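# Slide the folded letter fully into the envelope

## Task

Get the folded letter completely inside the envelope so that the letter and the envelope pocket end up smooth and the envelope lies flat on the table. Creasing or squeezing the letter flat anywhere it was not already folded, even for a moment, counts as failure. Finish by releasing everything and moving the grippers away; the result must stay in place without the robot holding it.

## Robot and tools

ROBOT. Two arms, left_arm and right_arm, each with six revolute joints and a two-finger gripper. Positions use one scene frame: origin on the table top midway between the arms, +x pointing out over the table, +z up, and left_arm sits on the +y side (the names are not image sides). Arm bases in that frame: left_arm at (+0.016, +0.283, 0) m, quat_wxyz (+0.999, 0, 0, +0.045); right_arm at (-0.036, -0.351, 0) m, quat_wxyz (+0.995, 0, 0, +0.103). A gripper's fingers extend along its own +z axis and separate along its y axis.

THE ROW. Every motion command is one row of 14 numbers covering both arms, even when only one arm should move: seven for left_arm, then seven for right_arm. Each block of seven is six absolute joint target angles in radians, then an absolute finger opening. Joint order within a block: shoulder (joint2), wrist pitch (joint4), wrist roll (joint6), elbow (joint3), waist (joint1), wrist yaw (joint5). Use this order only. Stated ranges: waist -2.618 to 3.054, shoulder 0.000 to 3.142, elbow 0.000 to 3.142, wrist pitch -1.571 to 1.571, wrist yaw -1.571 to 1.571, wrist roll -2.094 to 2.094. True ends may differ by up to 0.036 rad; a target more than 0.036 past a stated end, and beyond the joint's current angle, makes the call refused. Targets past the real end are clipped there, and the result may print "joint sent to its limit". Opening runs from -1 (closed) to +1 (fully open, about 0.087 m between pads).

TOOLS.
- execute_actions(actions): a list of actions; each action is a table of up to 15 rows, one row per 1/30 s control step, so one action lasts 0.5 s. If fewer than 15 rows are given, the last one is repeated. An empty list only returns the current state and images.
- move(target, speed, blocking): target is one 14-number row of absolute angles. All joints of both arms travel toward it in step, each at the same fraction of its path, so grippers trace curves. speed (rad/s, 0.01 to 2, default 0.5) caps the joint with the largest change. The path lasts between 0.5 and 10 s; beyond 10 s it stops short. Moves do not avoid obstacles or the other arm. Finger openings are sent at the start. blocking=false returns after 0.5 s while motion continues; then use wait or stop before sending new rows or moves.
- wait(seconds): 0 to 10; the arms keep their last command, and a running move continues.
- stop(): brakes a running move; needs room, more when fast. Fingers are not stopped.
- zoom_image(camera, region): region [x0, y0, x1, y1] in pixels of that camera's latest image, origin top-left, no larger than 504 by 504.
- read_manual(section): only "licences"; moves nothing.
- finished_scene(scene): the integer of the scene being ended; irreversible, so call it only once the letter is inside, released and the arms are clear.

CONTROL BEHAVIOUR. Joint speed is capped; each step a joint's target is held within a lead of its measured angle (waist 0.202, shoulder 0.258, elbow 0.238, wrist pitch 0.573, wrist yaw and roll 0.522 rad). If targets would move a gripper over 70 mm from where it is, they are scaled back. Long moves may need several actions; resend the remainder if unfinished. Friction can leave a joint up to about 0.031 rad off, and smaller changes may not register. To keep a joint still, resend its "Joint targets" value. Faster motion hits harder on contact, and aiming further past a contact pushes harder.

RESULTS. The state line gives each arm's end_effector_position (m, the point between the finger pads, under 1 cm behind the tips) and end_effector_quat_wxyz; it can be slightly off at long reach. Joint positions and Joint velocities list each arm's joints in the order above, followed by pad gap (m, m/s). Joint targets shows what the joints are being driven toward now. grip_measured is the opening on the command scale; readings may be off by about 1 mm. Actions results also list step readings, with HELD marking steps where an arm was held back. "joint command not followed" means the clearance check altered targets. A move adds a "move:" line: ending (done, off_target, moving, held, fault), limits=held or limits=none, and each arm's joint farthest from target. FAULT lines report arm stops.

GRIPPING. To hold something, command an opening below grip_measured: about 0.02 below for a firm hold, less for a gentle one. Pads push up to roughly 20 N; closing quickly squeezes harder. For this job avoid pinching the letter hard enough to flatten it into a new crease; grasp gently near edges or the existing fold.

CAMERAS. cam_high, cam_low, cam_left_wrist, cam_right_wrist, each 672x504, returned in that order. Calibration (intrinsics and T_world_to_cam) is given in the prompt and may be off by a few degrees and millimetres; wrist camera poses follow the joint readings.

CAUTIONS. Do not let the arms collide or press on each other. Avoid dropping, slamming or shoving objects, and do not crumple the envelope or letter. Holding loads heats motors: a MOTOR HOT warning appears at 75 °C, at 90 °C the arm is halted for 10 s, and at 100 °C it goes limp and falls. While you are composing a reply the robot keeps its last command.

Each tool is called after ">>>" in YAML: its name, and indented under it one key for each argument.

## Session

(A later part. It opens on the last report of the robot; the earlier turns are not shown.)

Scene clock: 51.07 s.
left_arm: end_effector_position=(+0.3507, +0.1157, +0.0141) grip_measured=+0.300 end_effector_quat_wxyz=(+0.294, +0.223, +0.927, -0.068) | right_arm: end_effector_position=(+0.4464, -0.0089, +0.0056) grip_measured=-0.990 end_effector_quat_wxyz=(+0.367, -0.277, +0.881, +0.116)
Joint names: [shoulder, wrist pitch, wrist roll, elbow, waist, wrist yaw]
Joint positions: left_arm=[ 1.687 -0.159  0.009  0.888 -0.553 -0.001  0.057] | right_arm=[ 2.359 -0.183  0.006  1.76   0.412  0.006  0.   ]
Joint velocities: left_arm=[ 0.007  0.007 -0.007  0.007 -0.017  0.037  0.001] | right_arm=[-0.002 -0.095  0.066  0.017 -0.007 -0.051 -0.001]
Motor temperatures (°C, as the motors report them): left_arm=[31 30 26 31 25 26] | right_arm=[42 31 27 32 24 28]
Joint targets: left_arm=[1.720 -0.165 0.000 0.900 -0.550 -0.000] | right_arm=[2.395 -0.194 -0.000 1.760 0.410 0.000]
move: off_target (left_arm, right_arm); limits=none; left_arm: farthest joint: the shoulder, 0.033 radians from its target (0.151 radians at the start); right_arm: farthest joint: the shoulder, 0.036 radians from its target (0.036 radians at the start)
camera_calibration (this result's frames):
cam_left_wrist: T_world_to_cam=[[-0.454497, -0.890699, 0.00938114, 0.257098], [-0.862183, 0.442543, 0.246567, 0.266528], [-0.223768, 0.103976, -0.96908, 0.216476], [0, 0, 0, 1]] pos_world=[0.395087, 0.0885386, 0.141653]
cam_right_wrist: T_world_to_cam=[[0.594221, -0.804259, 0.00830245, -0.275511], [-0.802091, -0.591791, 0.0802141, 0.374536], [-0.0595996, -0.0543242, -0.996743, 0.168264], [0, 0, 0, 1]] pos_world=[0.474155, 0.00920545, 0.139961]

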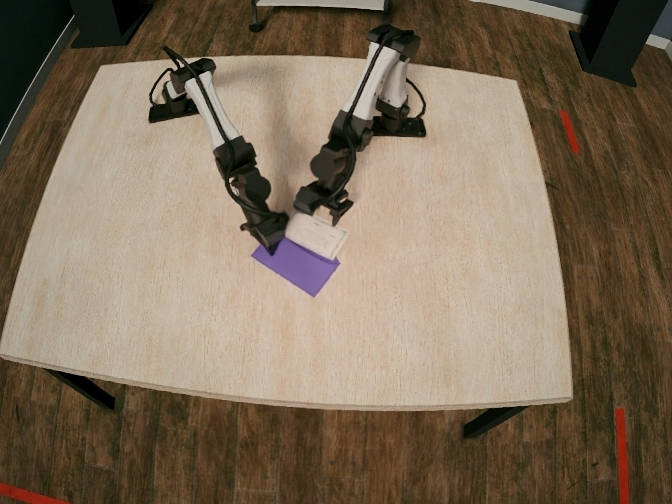

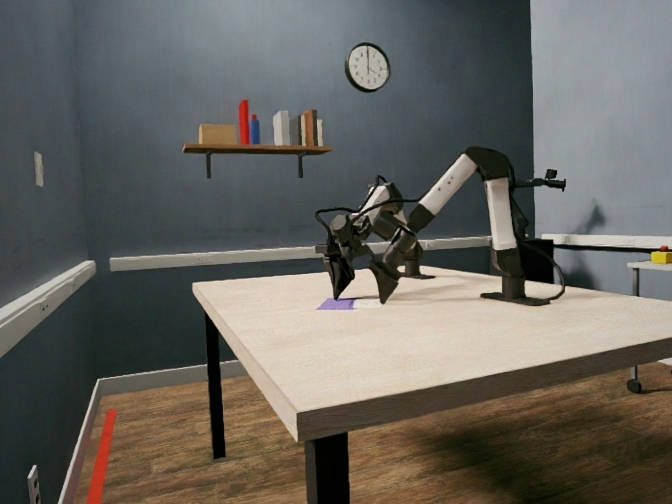

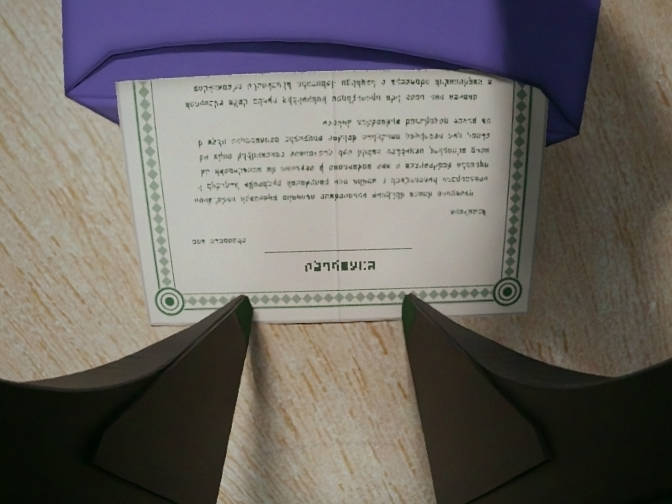

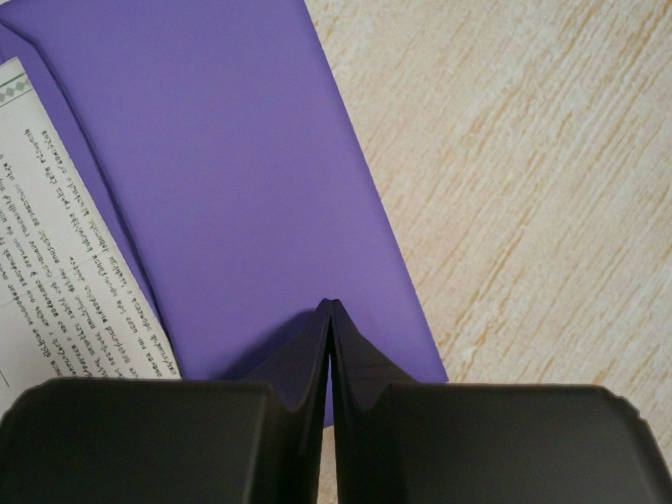

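>>> move:
  target: [1.72,-0.165,0,0.9,-0.55,0,0.3,2.27,-0.194,0,1.76,0.41,0,-1]
  speed: 0.2

>>> move:
  target: [1.72,-0.165,0,0.9,-0.55,0,0.3,2.25,-0.194,0,1.68,0.355,0,-1]
  speed: 0.2

>>> move:
  target: [1.72,-0.165,0,0.9,-0.55,0,0.3,2.345,-0.194,0,1.69,0.355,0,-1]
  speed: 0.08

>>> move:
  target: [1.82,-0.165,0,1.03,-0.55,0,0.3,2.345,-0.194,0,1.69,0.355,0,-1]
  speed: 0.05

Scene clock: 52.17 s.
left_arm: end_effector_position=(+0.3508, +0.1157, +0.0141) grip_measured=+0.300 end_effector_quat_wxyz=(+0.294, +0.223, +0.927, -0.068) | right_arm: end_effector_position=(+0.4500, -0.0063, +0.0463) grip_measured=-0.990 end_effector_quat_wxyz=(+0.394, -0.273, +0.869, +0.125)
Joint names: [shoulder, wrist pitch, wrist roll, elbow, waist, wrist yaw]
Joint positions: left_arm=[ 1.687 -0.159  0.009  0.888 -0.553 -0.001  0.057] | right_arm=[ 2.286 -0.193  0.006  1.76   0.412  0.006  0.   ]
Joint velocities: left_arm=[ 0.002 -0.037  0.007 -0.007 -0.002  0.022  0.   ] | right_arm=[-0.007 -0.022  0.007  0.007  0.022  0.037 -0.   ]
Motor temperatures (°C, as the motors report them): left_arm=[31 30 26 31 25 26] | right_arm=[43 32 27 32 24 28]
Joint targets: left_arm=[1.720 -0.165 -0.000 0.900 -0.550 0.000] | right_arm=[2.270 -0.194 0.000 1.760 0.410 -0.000]
move: off_target (left_arm); limits=none; left_arm: farthest joint: the shoulder, 0.033 radians from its target (0.033 radians at the start); right_arm: farthest joint: the shoulder, 0.016 radians from its target (0.089 radians at the start)
camera_calibration (this result's frames):
cam_left_wrist: T_world_to_cam=[[-0.4545, -0.890697, 0.00937818, 0.2571], [-0.862267, 0.442586, 0.246197, 0.266632], [-0.223438, 0.10381, -0.969174, 0.216442], [0, 0, 0, 1]] pos_world=[0.395121, 0.0885215, 0.141715]
cam_right_wrist: T_world_to_cam=[[0.59376, -0.804587, 0.00944784, -0.275778], [-0.804605, -0.593578, 0.016603, 0.37978], [-0.00775051, -0.01746, -0.999818, 0.186237], [0, 0, 0, 1]] pos_world=[0.470762, 0.00679298, 0.182503]

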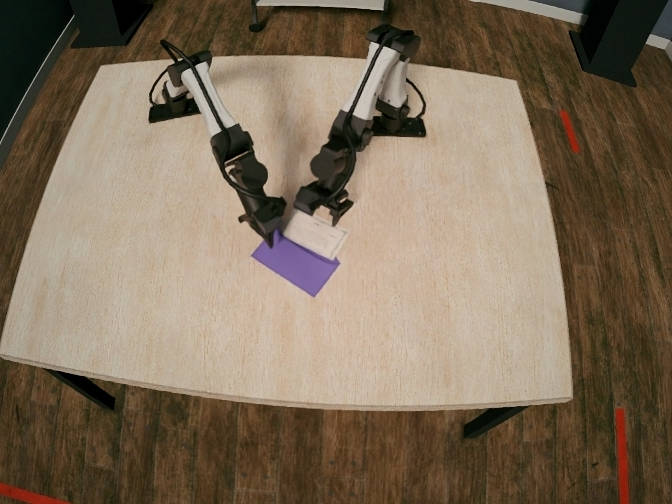

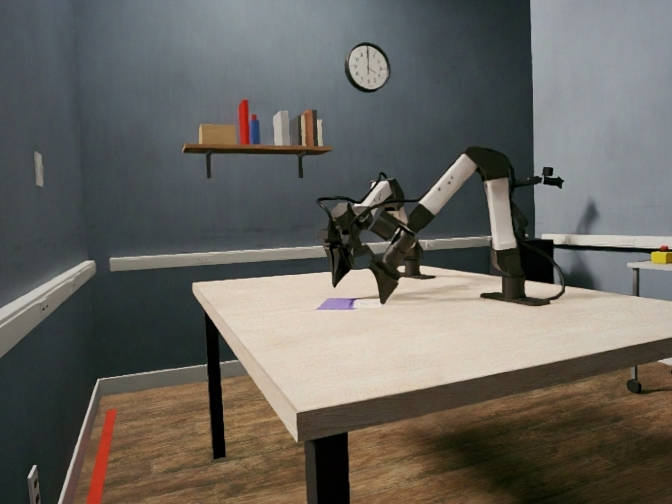

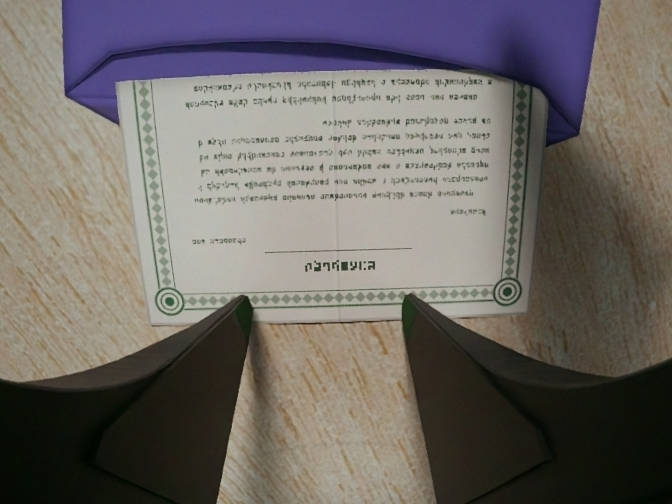

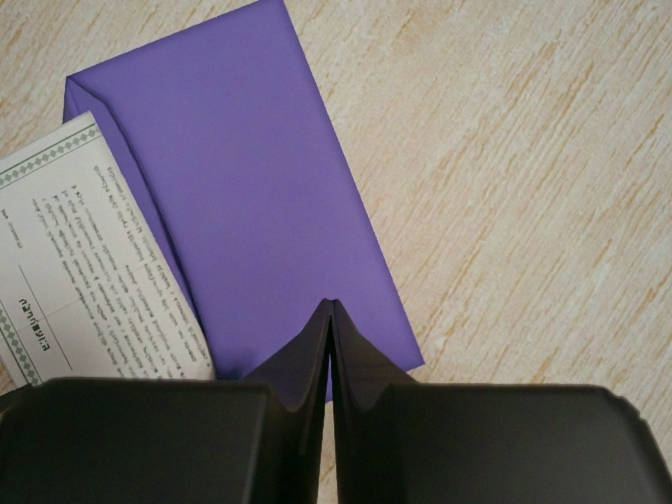

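Scene clock: 53.27 s.
left_arm: end_effector_position=(+0.3508, +0.1157, +0.0141) grip_measured=+0.300 end_effector_quat_wxyz=(+0.294, +0.223, +0.927, -0.068) | right_arm: end_effector_position=(+0.4522, -0.0423, +0.0261) grip_measured=-0.990 end_effector_quat_wxyz=(+0.372, -0.253, +0.887, +0.106)
Joint names: [shoulder, wrist pitch, wrist roll, elbow, waist, wrist yaw]
Joint positions: left_arm=[ 1.687 -0.159  0.009  0.888 -0.553 -0.001  0.057] | right_arm=[ 2.274 -0.196  0.006  1.694  0.359  0.006  0.   ]
Joint velocities: left_arm=[ 0.002  0.037 -0.022  0.012  0.002 -0.007 -0.   ] | right_arm=[ 0.007  0.007  0.022 -0.002  0.012  0.007 -0.001]
Motor temperatures (°C, as the motors report them): left_arm=[31 30 26 31 25 26] | right_arm=[44 32 27 32 24 28]
Joint targets: left_arm=[1.720 -0.165 0.000 0.900 -0.550 -0.000] | right_arm=[2.250 -0.194 0.000 1.680 0.355 0.000]
move: off_target (left_arm, right_arm); limits=none; left_arm: farthest joint: the shoulder, 0.033 radians from its target (0.033 radians at the start); right_arm: farthest joint: the shoulder, 0.024 radians from its target (0.036 radians at the start)
camera_calibration (this result's frames):
cam_left_wrist: T_world_to_cam=[[-0.4545, -0.890697, 0.00937818, 0.2571], [-0.862267, 0.442586, 0.246197, 0.266632], [-0.223438, 0.10381, -0.969174, 0.216442], [0, 0, 0, 1]] pos_world=[0.395121, 0.0885215, 0.141715]
cam_right_wrist: T_world_to_cam=[[0.550722, -0.834646, 0.00839983, -0.287628], [-0.832678, -0.54867, 0.0748903, 0.373574], [-0.0578982, -0.0482381, -0.997156, 0.186689], [0, 0, 0, 1]] pos_world=[0.480279, -0.0260932, 0.160597]

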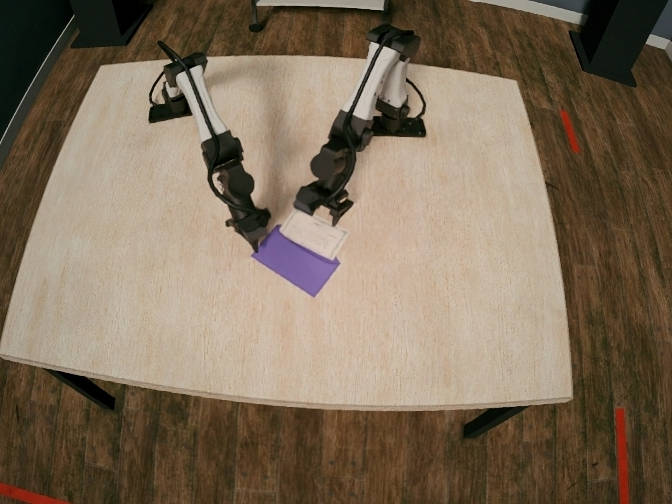

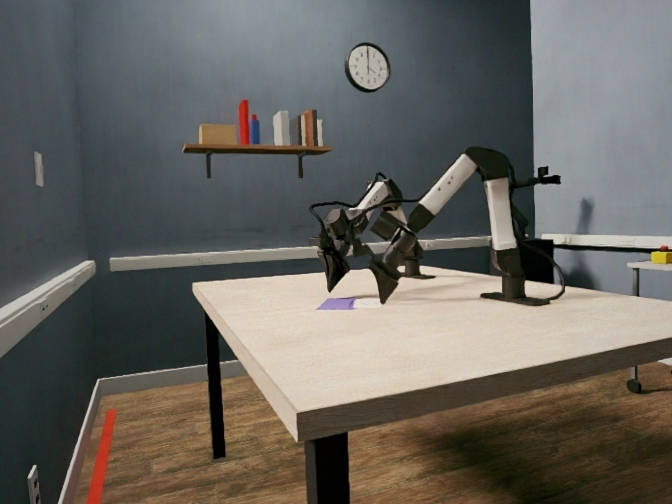

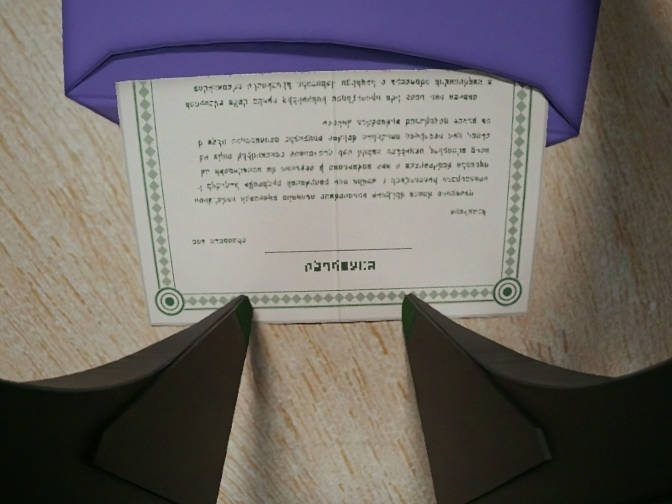

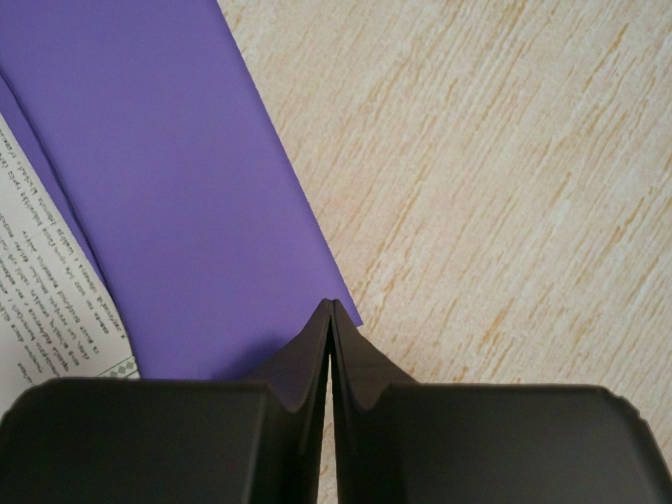

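Scene clock: 54.37 s.
left_arm: end_effector_position=(+0.3508, +0.1157, +0.0141) grip_measured=+0.300 end_effector_quat_wxyz=(+0.294, +0.223, +0.927, -0.068) | right_arm: end_effector_position=(+0.4499, -0.0438, +0.0054) grip_measured=-0.990 end_effector_quat_wxyz=(+0.357, -0.255, +0.893, +0.102)
Joint names: [shoulder, wrist pitch, wrist roll, elbow, waist, wrist yaw]
Joint positions: left_arm=[ 1.687 -0.159  0.009  0.888 -0.553 -0.001  0.057] | right_arm=[ 2.313 -0.191  0.006  1.694  0.359  0.006  0.   ]
Joint velocities: left_arm=[-0.017  0.007  0.022 -0.012 -0.012 -0.022  0.   ] | right_arm=[-0.012  0.037 -0.007 -0.002 -0.007 -0.007 -0.001]
Motor temperatures (°C, as the motors report them): left_arm=[31 30 26 32 25 26] | right_arm=[44 32 27 32 24 28]
Joint targets: left_arm=[1.720 -0.165 0.000 0.900 -0.550 0.000] | right_arm=[2.345 -0.194 0.000 1.690 0.355 0.000]
move: off_target (left_arm, right_arm); limits=none; left_arm: farthest joint: the shoulder, 0.033 radians from its target (0.033 radians at the start); right_arm: farthest joint: the shoulder, 0.032 radians from its target (0.071 radians at the start)
camera_calibration (this result's frames):
cam_left_wrist: T_world_to_cam=[[-0.4545, -0.890697, 0.00937818, 0.2571], [-0.862267, 0.442586, 0.246197, 0.266632], [-0.223438, 0.10381, -0.969174, 0.216442], [0, 0, 0, 1]] pos_world=[0.395121, 0.0885215, 0.141715]
cam_right_wrist: T_world_to_cam=[[0.550952, -0.834501, 0.00778385, -0.287498], [-0.830081, -0.547023, 0.108312, 0.371117], [-0.0861287, -0.066136, -0.994086, 0.177739], [0, 0, 0, 1]] pos_world=[0.481763, -0.0251529, 0.138729]

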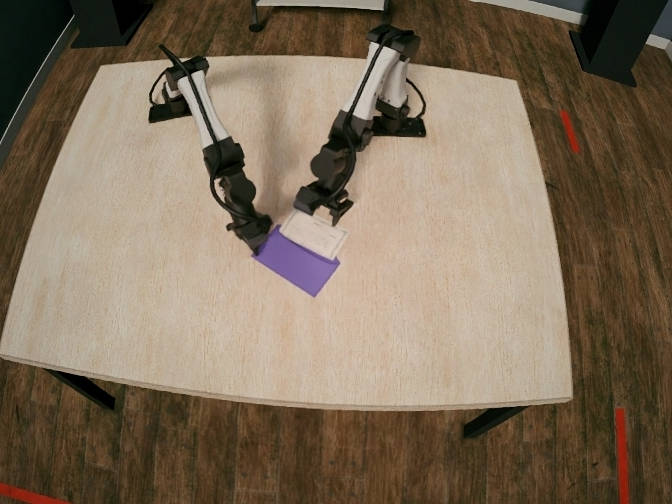

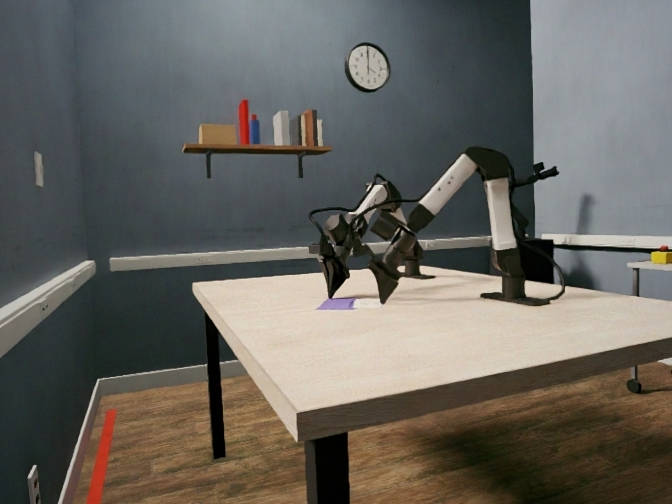

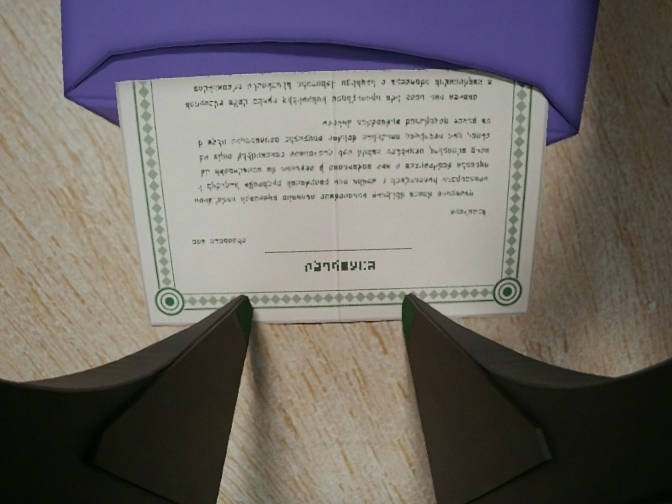

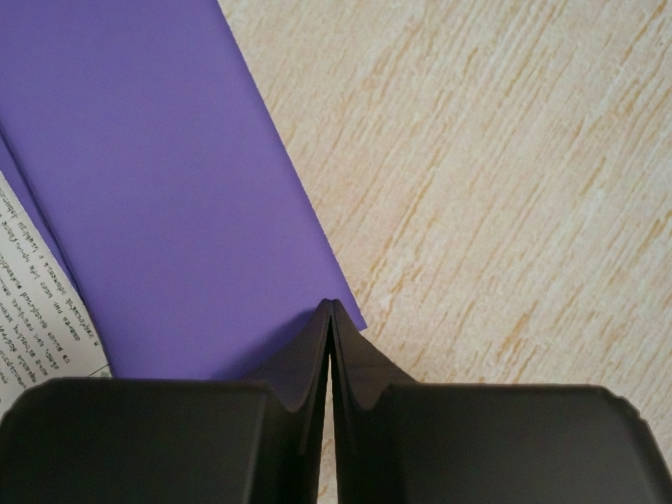

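Scene clock: 57.47 s.
left_arm: end_effector_position=(+0.3812, +0.1005, +0.0148) grip_measured=+0.300 end_effector_quat_wxyz=(+0.302, +0.223, +0.924, -0.070) | right_arm: end_effector_position=(+0.4500, -0.0437, +0.0055) grip_measured=-0.990 end_effector_quat_wxyz=(+0.357, -0.255, +0.893, +0.102)
Joint names: [shoulder, wrist pitch, wrist roll, elbow, waist, wrist yaw]
Joint positions: left_arm=[ 1.794 -0.159  0.009  1.013 -0.553 -0.001  0.057] | right_arm=[ 2.313 -0.191  0.006  1.694  0.359  0.006  0.   ]
Joint velocities: left_arm=[-0.007  0.022 -0.022  0.007  0.007  0.022  0.   ] | right_arm=[-0.002  0.007 -0.007 -0.007 -0.002  0.022  0.   ]
Motor temperatures (°C, as the motors report them): left_arm=[31 30 26 32 25 26] | right_arm=[44 32 27 32 24 28]
Joint targets: left_arm=[1.820 -0.165 0.000 1.030 -0.550 0.000] | right_arm=[2.345 -0.194 -0.000 1.690 0.355 -0.000]
move: off_target (left_arm, right_arm); limits=none; left_arm: farthest joint: the shoulder, 0.026 radians from its target (0.133 radians at the start); right_arm: farthest joint: the shoulder, 0.032 radians from its target (0.032 radians at the start)
camera_calibration (this result's frames):
cam_left_wrist: T_world_to_cam=[[-0.45464, -0.890627, 0.00924664, 0.257405], [-0.86584, 0.444374, 0.229896, 0.300841], [-0.208861, 0.0965138, -0.973171, 0.220715], [0, 0, 0, 1]] pos_world=[0.423606, 0.0742641, 0.143252]
cam_right_wrist: T_world_to_cam=[[0.550947, -0.834504, 0.00779795, -0.2875], [-0.83015, -0.547067, 0.107554, 0.371297], [-0.0854881, -0.0657299, -0.994169, 0.177593], [0, 0, 0, 1]] pos_world=[0.481812, -0.0251218, 0.138865]

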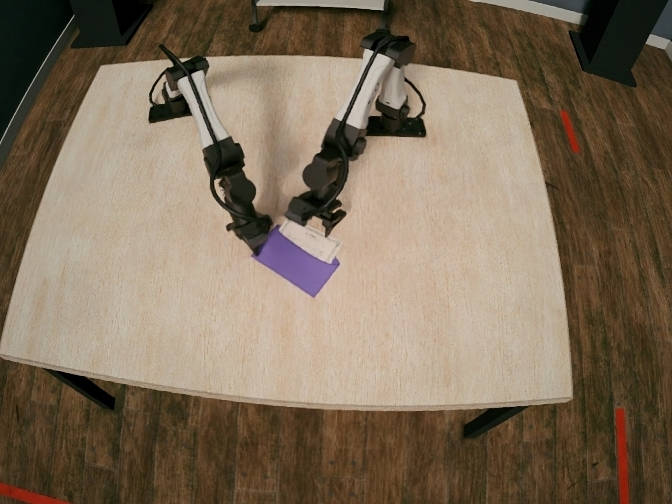

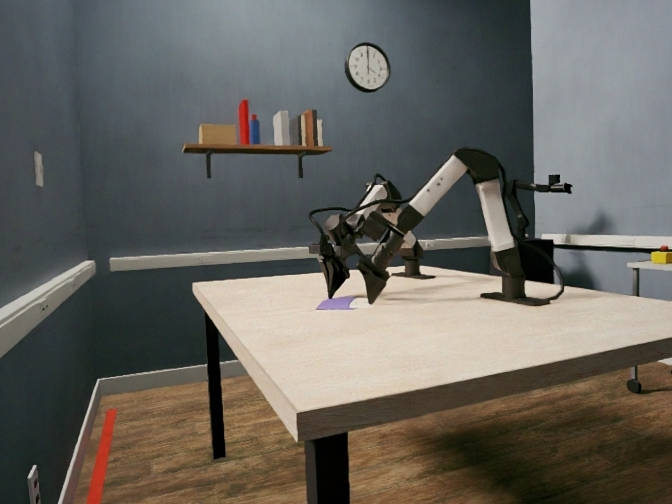

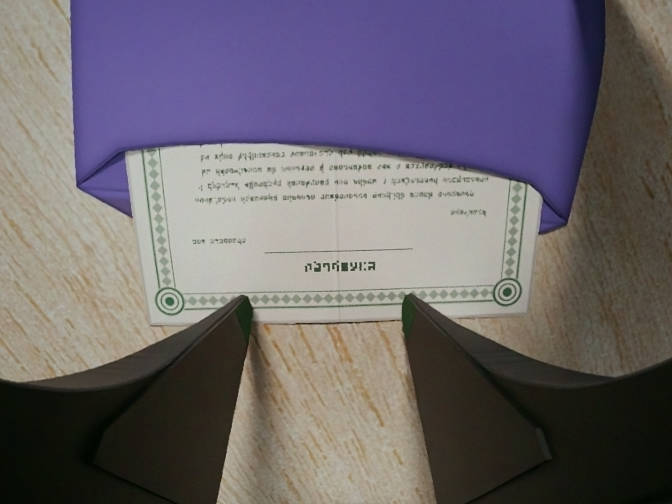

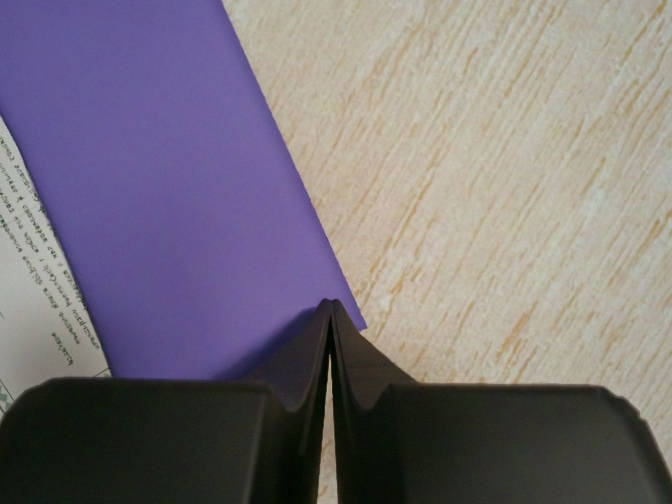

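>>> move:
  target: [1.94,-0.165,0.1,1.19,-0.55,0,0.3,2.345,-0.194,0,1.69,0.355,0,-1]
  speed: 0.05

Scene clock: 64.50 s.
left_arm: end_effector_position=(+0.4214, +0.0841, +0.0169) grip_measured=+0.300 end_effector_quat_wxyz=(+0.320, +0.258, +0.910, -0.060) | right_arm: end_effector_position=(+0.4501, -0.0436, +0.0056) grip_measured=-0.990 end_effector_quat_wxyz=(+0.358, -0.255, +0.893, +0.102)
Joint names: [shoulder, wrist pitch, wrist roll, elbow, waist, wrist yaw]
Joint positions: left_arm=[ 1.918 -0.159  0.089  1.17  -0.553 -0.001  0.057] | right_arm=[ 2.313 -0.19   0.006  1.694  0.359  0.006  0.   ]
Joint velocities: left_arm=[ 0.007  0.022 -0.007  0.002  0.007  0.022 -0.001] | right_arm=[ 0.002  0.051 -0.007  0.002  0.007 -0.007  0.001]
Motor temperatures (°C, as the motors report them): left_arm=[31 30 26 33 25 26] | right_arm=[45 32 27 33 24 28]
Joint targets: left_arm=[1.940 -0.165 0.100 1.190 -0.550 -0.000] | right_arm=[2.345 -0.194 0.000 1.690 0.355 0.000]
move: off_target (left_arm, right_arm); limits=none; left_arm: farthest joint: the shoulder, 0.022 radians from its target (0.146 radians at the start); right_arm: farthest joint: the shoulder, 0.032 radians from its target (0.032 radians at the start)
camera_calibration (this result's frames):
cam_left_wrist: T_world_to_cam=[[-0.510076, -0.859174, -0.0405208, 0.28263], [-0.846723, 0.493284, 0.199327, 0.330708], [-0.151269, 0.135982, -0.979095, 0.205236], [0, 0, 0, 1]] pos_world=[0.455227, 0.0517867, 0.146478]
cam_right_wrist: T_world_to_cam=[[0.550942, -0.834507, 0.00781205, -0.287501], [-0.830219, -0.547111, 0.106795, 0.371478], [-0.0848475, -0.0653238, -0.99425, 0.177448], [0, 0, 0, 1]] pos_world=[0.48186, -0.0250908, 0.139002]

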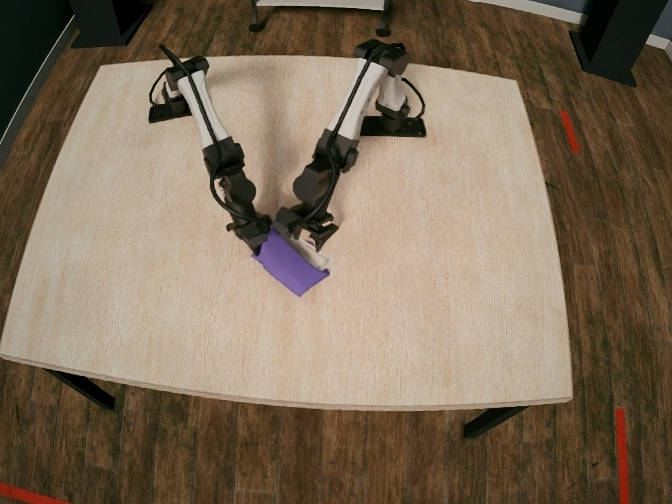

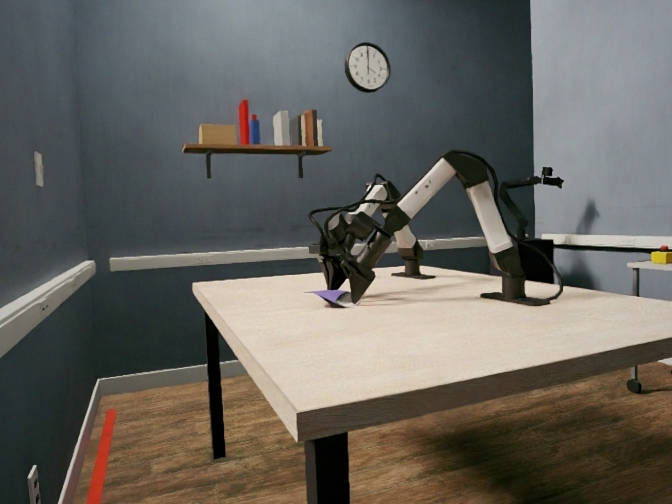

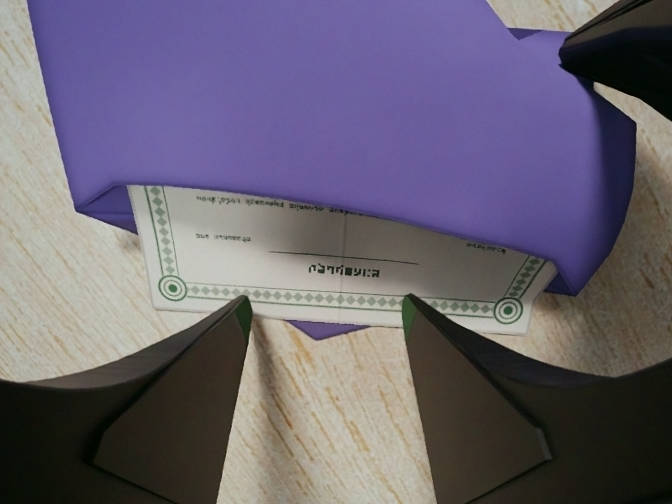

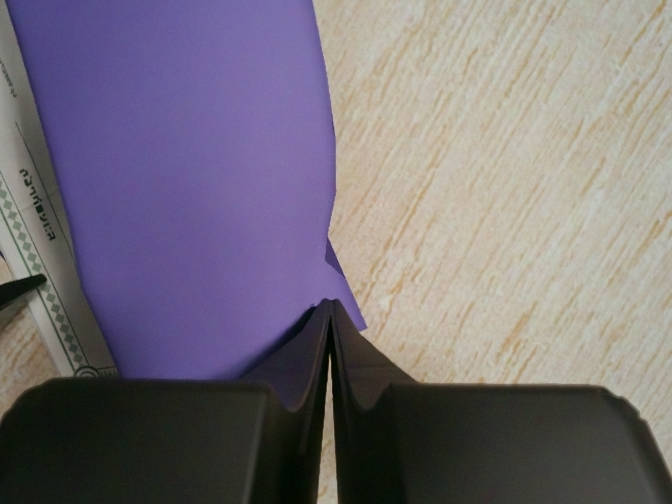

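>>> move:
  target: [1.94,-0.165,0.1,1.19,-0.55,0,0.3,2.2,-0.194,0,1.69,0.33,0,-1]
  speed: 0.1

>>> move:
  target: [1.75,-0.2,0.0,1.17,-0.55,0,0.3,1.8,-0.194,0,1.4,-0.1,0,-1]
  speed: 0.4

Scene clock: 66.17 s.
left_arm: end_effector_position=(+0.4213, +0.0841, +0.0169) grip_measured=+0.300 end_effector_quat_wxyz=(+0.320, +0.258, +0.910, -0.060) | right_arm: end_effector_position=(+0.4624, -0.0498, +0.0559) grip_measured=-0.990 end_effector_quat_wxyz=(+0.398, -0.241, +0.878, +0.110)
Joint names: [shoulder, wrist pitch, wrist roll, elbow, waist, wrist yaw]
Joint positions: left_arm=[ 1.918 -0.159  0.089  1.17  -0.553 -0.     0.057] | right_arm=[ 2.223 -0.191  0.006  1.694  0.339  0.006  0.   ]
Joint velocities: left_arm=[-0.007  0.022 -0.007  0.012 -0.012 -0.051  0.   ] | right_arm=[ 0.017 -0.051 -0.022  0.017  0.007 -0.007 -0.   ]
Motor temperatures (°C, as the motors report them): left_arm=[31 30 26 33 25 26] | right_arm=[46 32 27 33 24 28]
Joint targets: left_arm=[1.940 -0.165 0.100 1.190 -0.550 0.000] | right_arm=[2.200 -0.194 -0.000 1.690 0.330 -0.000]
move: off_target (left_arm, right_arm); limits=none; left_arm: farthest joint: the shoulder, 0.022 radians from its target (0.022 radians at the start); right_arm: farthest joint: the shoulder, 0.023 radians from its target (0.113 radians at the start)
camera_calibration (this result's frames):
cam_left_wrist: T_world_to_cam=[[-0.510284, -0.859065, -0.0402212, 0.282636], [-0.84658, 0.493536, 0.199309, 0.330632], [-0.151368, 0.135754, -0.979111, 0.2053], [0, 0, 0, 1]] pos_world=[0.455207, 0.0517533, 0.146481]
cam_right_wrist: T_world_to_cam=[[0.533302, -0.845872, 0.00942084, -0.292291], [-0.845862, -0.533094, 0.0181284, 0.385788], [-0.0103121, -0.0176367, -0.999791, 0.196317], [0, 0, 0, 1]] pos_world=[0.484227, -0.0381168, 0.192036]

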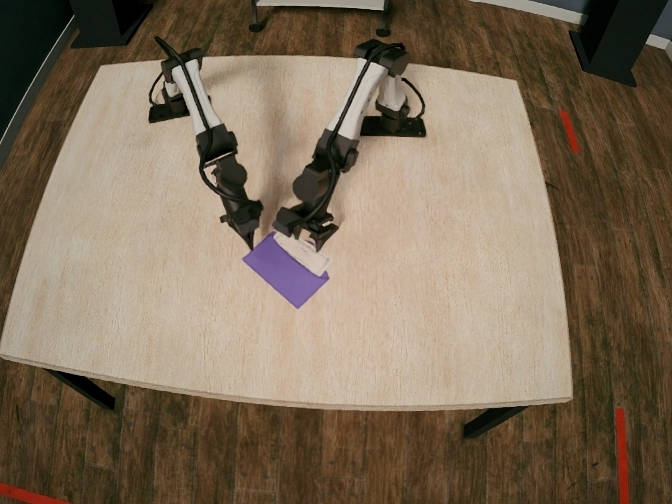

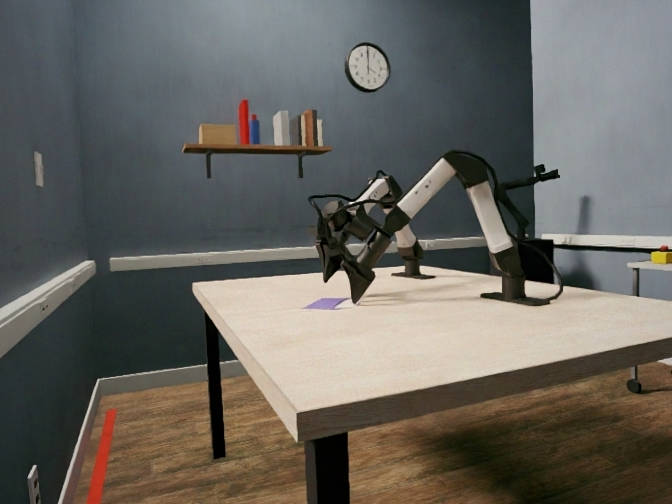

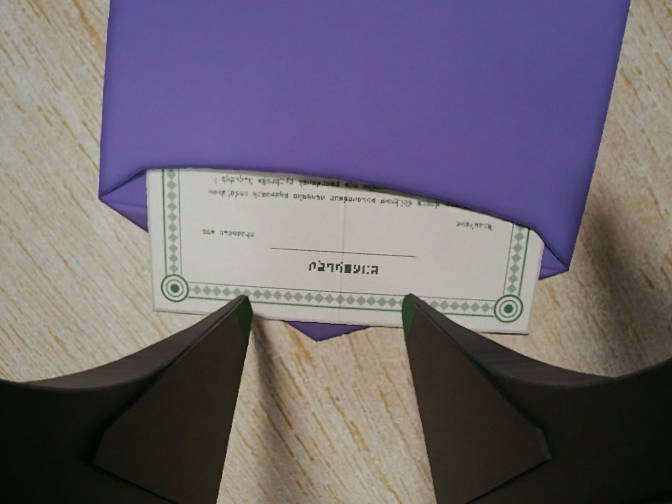

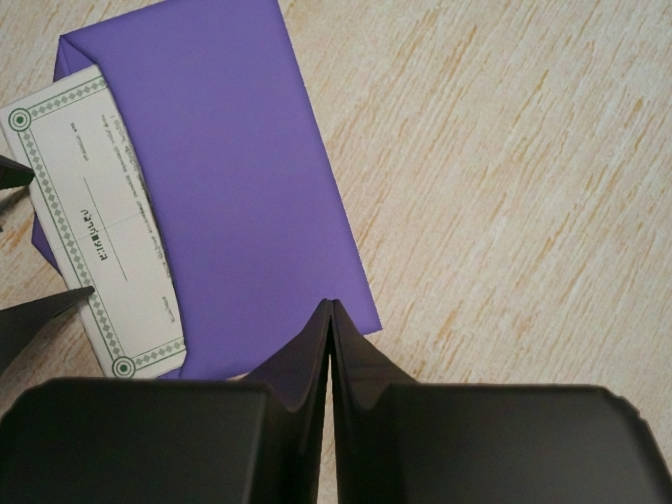

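Scene clock: 67.80 s.
left_arm: end_effector_position=(+0.4220, +0.0800, +0.0771) grip_measured=+0.300 end_effector_quat_wxyz=(+0.370, +0.217, +0.899, -0.085) | right_arm: end_effector_position=(+0.4785, -0.2967, +0.1558) grip_measured=-0.990 end_effector_quat_wxyz=(+0.469, -0.043, +0.882, +0.024)
Joint names: [shoulder, wrist pitch, wrist roll, elbow, waist, wrist yaw]
Joint positions: left_arm=[ 1.768 -0.194  0.009  1.17  -0.553 -0.     0.057] | right_arm=[ 1.818 -0.196  0.006  1.42  -0.1    0.005  0.   ]
Joint velocities: left_arm=[ 0.007 -0.007 -0.037 -0.022  0.007  0.007 -0.001] | right_arm=[-0.012  0.007 -0.037  0.007 -0.007  0.037 -0.001]
Motor temperatures (°C, as the motors report them): left_arm=[32 30 26 33 25 26] | right_arm=[47 32 27 33 24 28]
Joint targets: left_arm=[1.750 -0.200 0.000 1.170 -0.550 -0.000] | right_arm=[1.800 -0.194 0.000 1.400 -0.100 -0.000]
move: done; limits=none; left_arm: farthest joint: the shoulder, 0.018 radians from its target (0.168 radians at the start); right_arm: farthest joint: the elbow, 0.020 radians from its target (0.294 radians at the start)
camera_calibration (this result's frames):
cam_left_wrist: T_world_to_cam=[[-0.456508, -0.889686, 0.00771063, 0.257986], [-0.886312, 0.4555, 0.08349, 0.349914], [-0.0777921, 0.0312798, -0.996479, 0.243538], [0, 0, 0, 1]] pos_world=[0.446851, 0.0625229, 0.211477]
cam_right_wrist: T_world_to_cam=[[0.122503, -0.992403, 0.0113622, -0.357938], [-0.986521, -0.123013, -0.107913, 0.474597], [0.108491, 0.00201066, -0.994095, 0.240101], [0, 0, 0, 1]] pos_world=[0.486, -0.29732, 0.293965]

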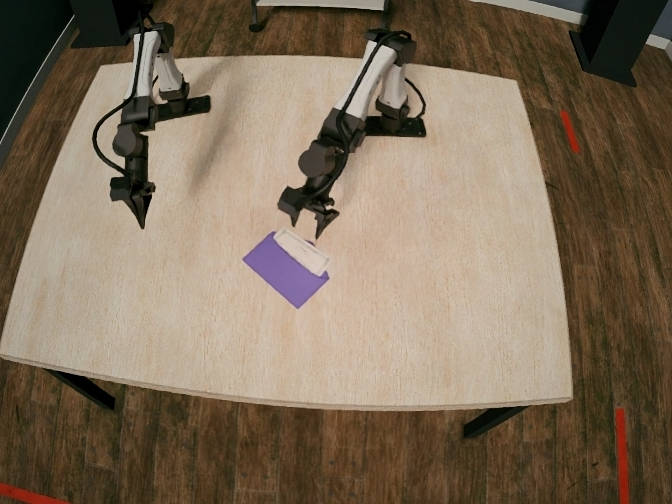

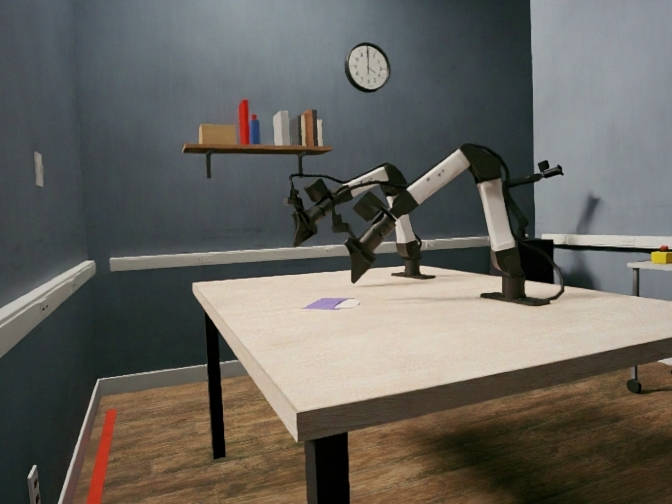

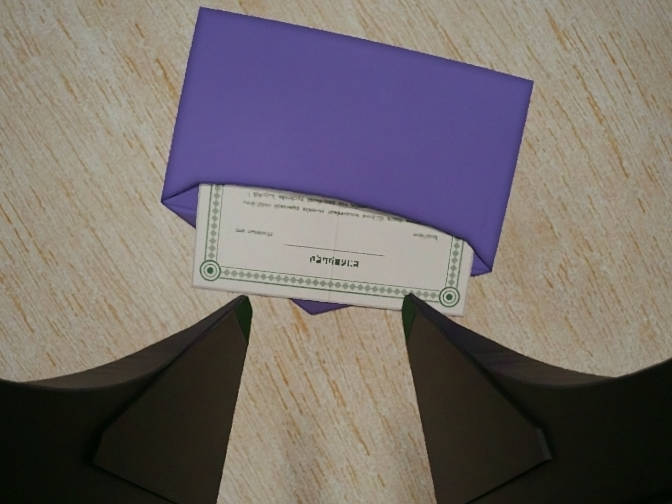

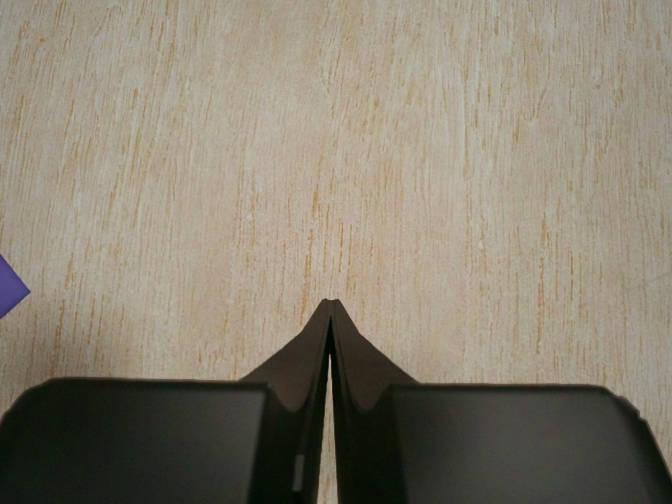

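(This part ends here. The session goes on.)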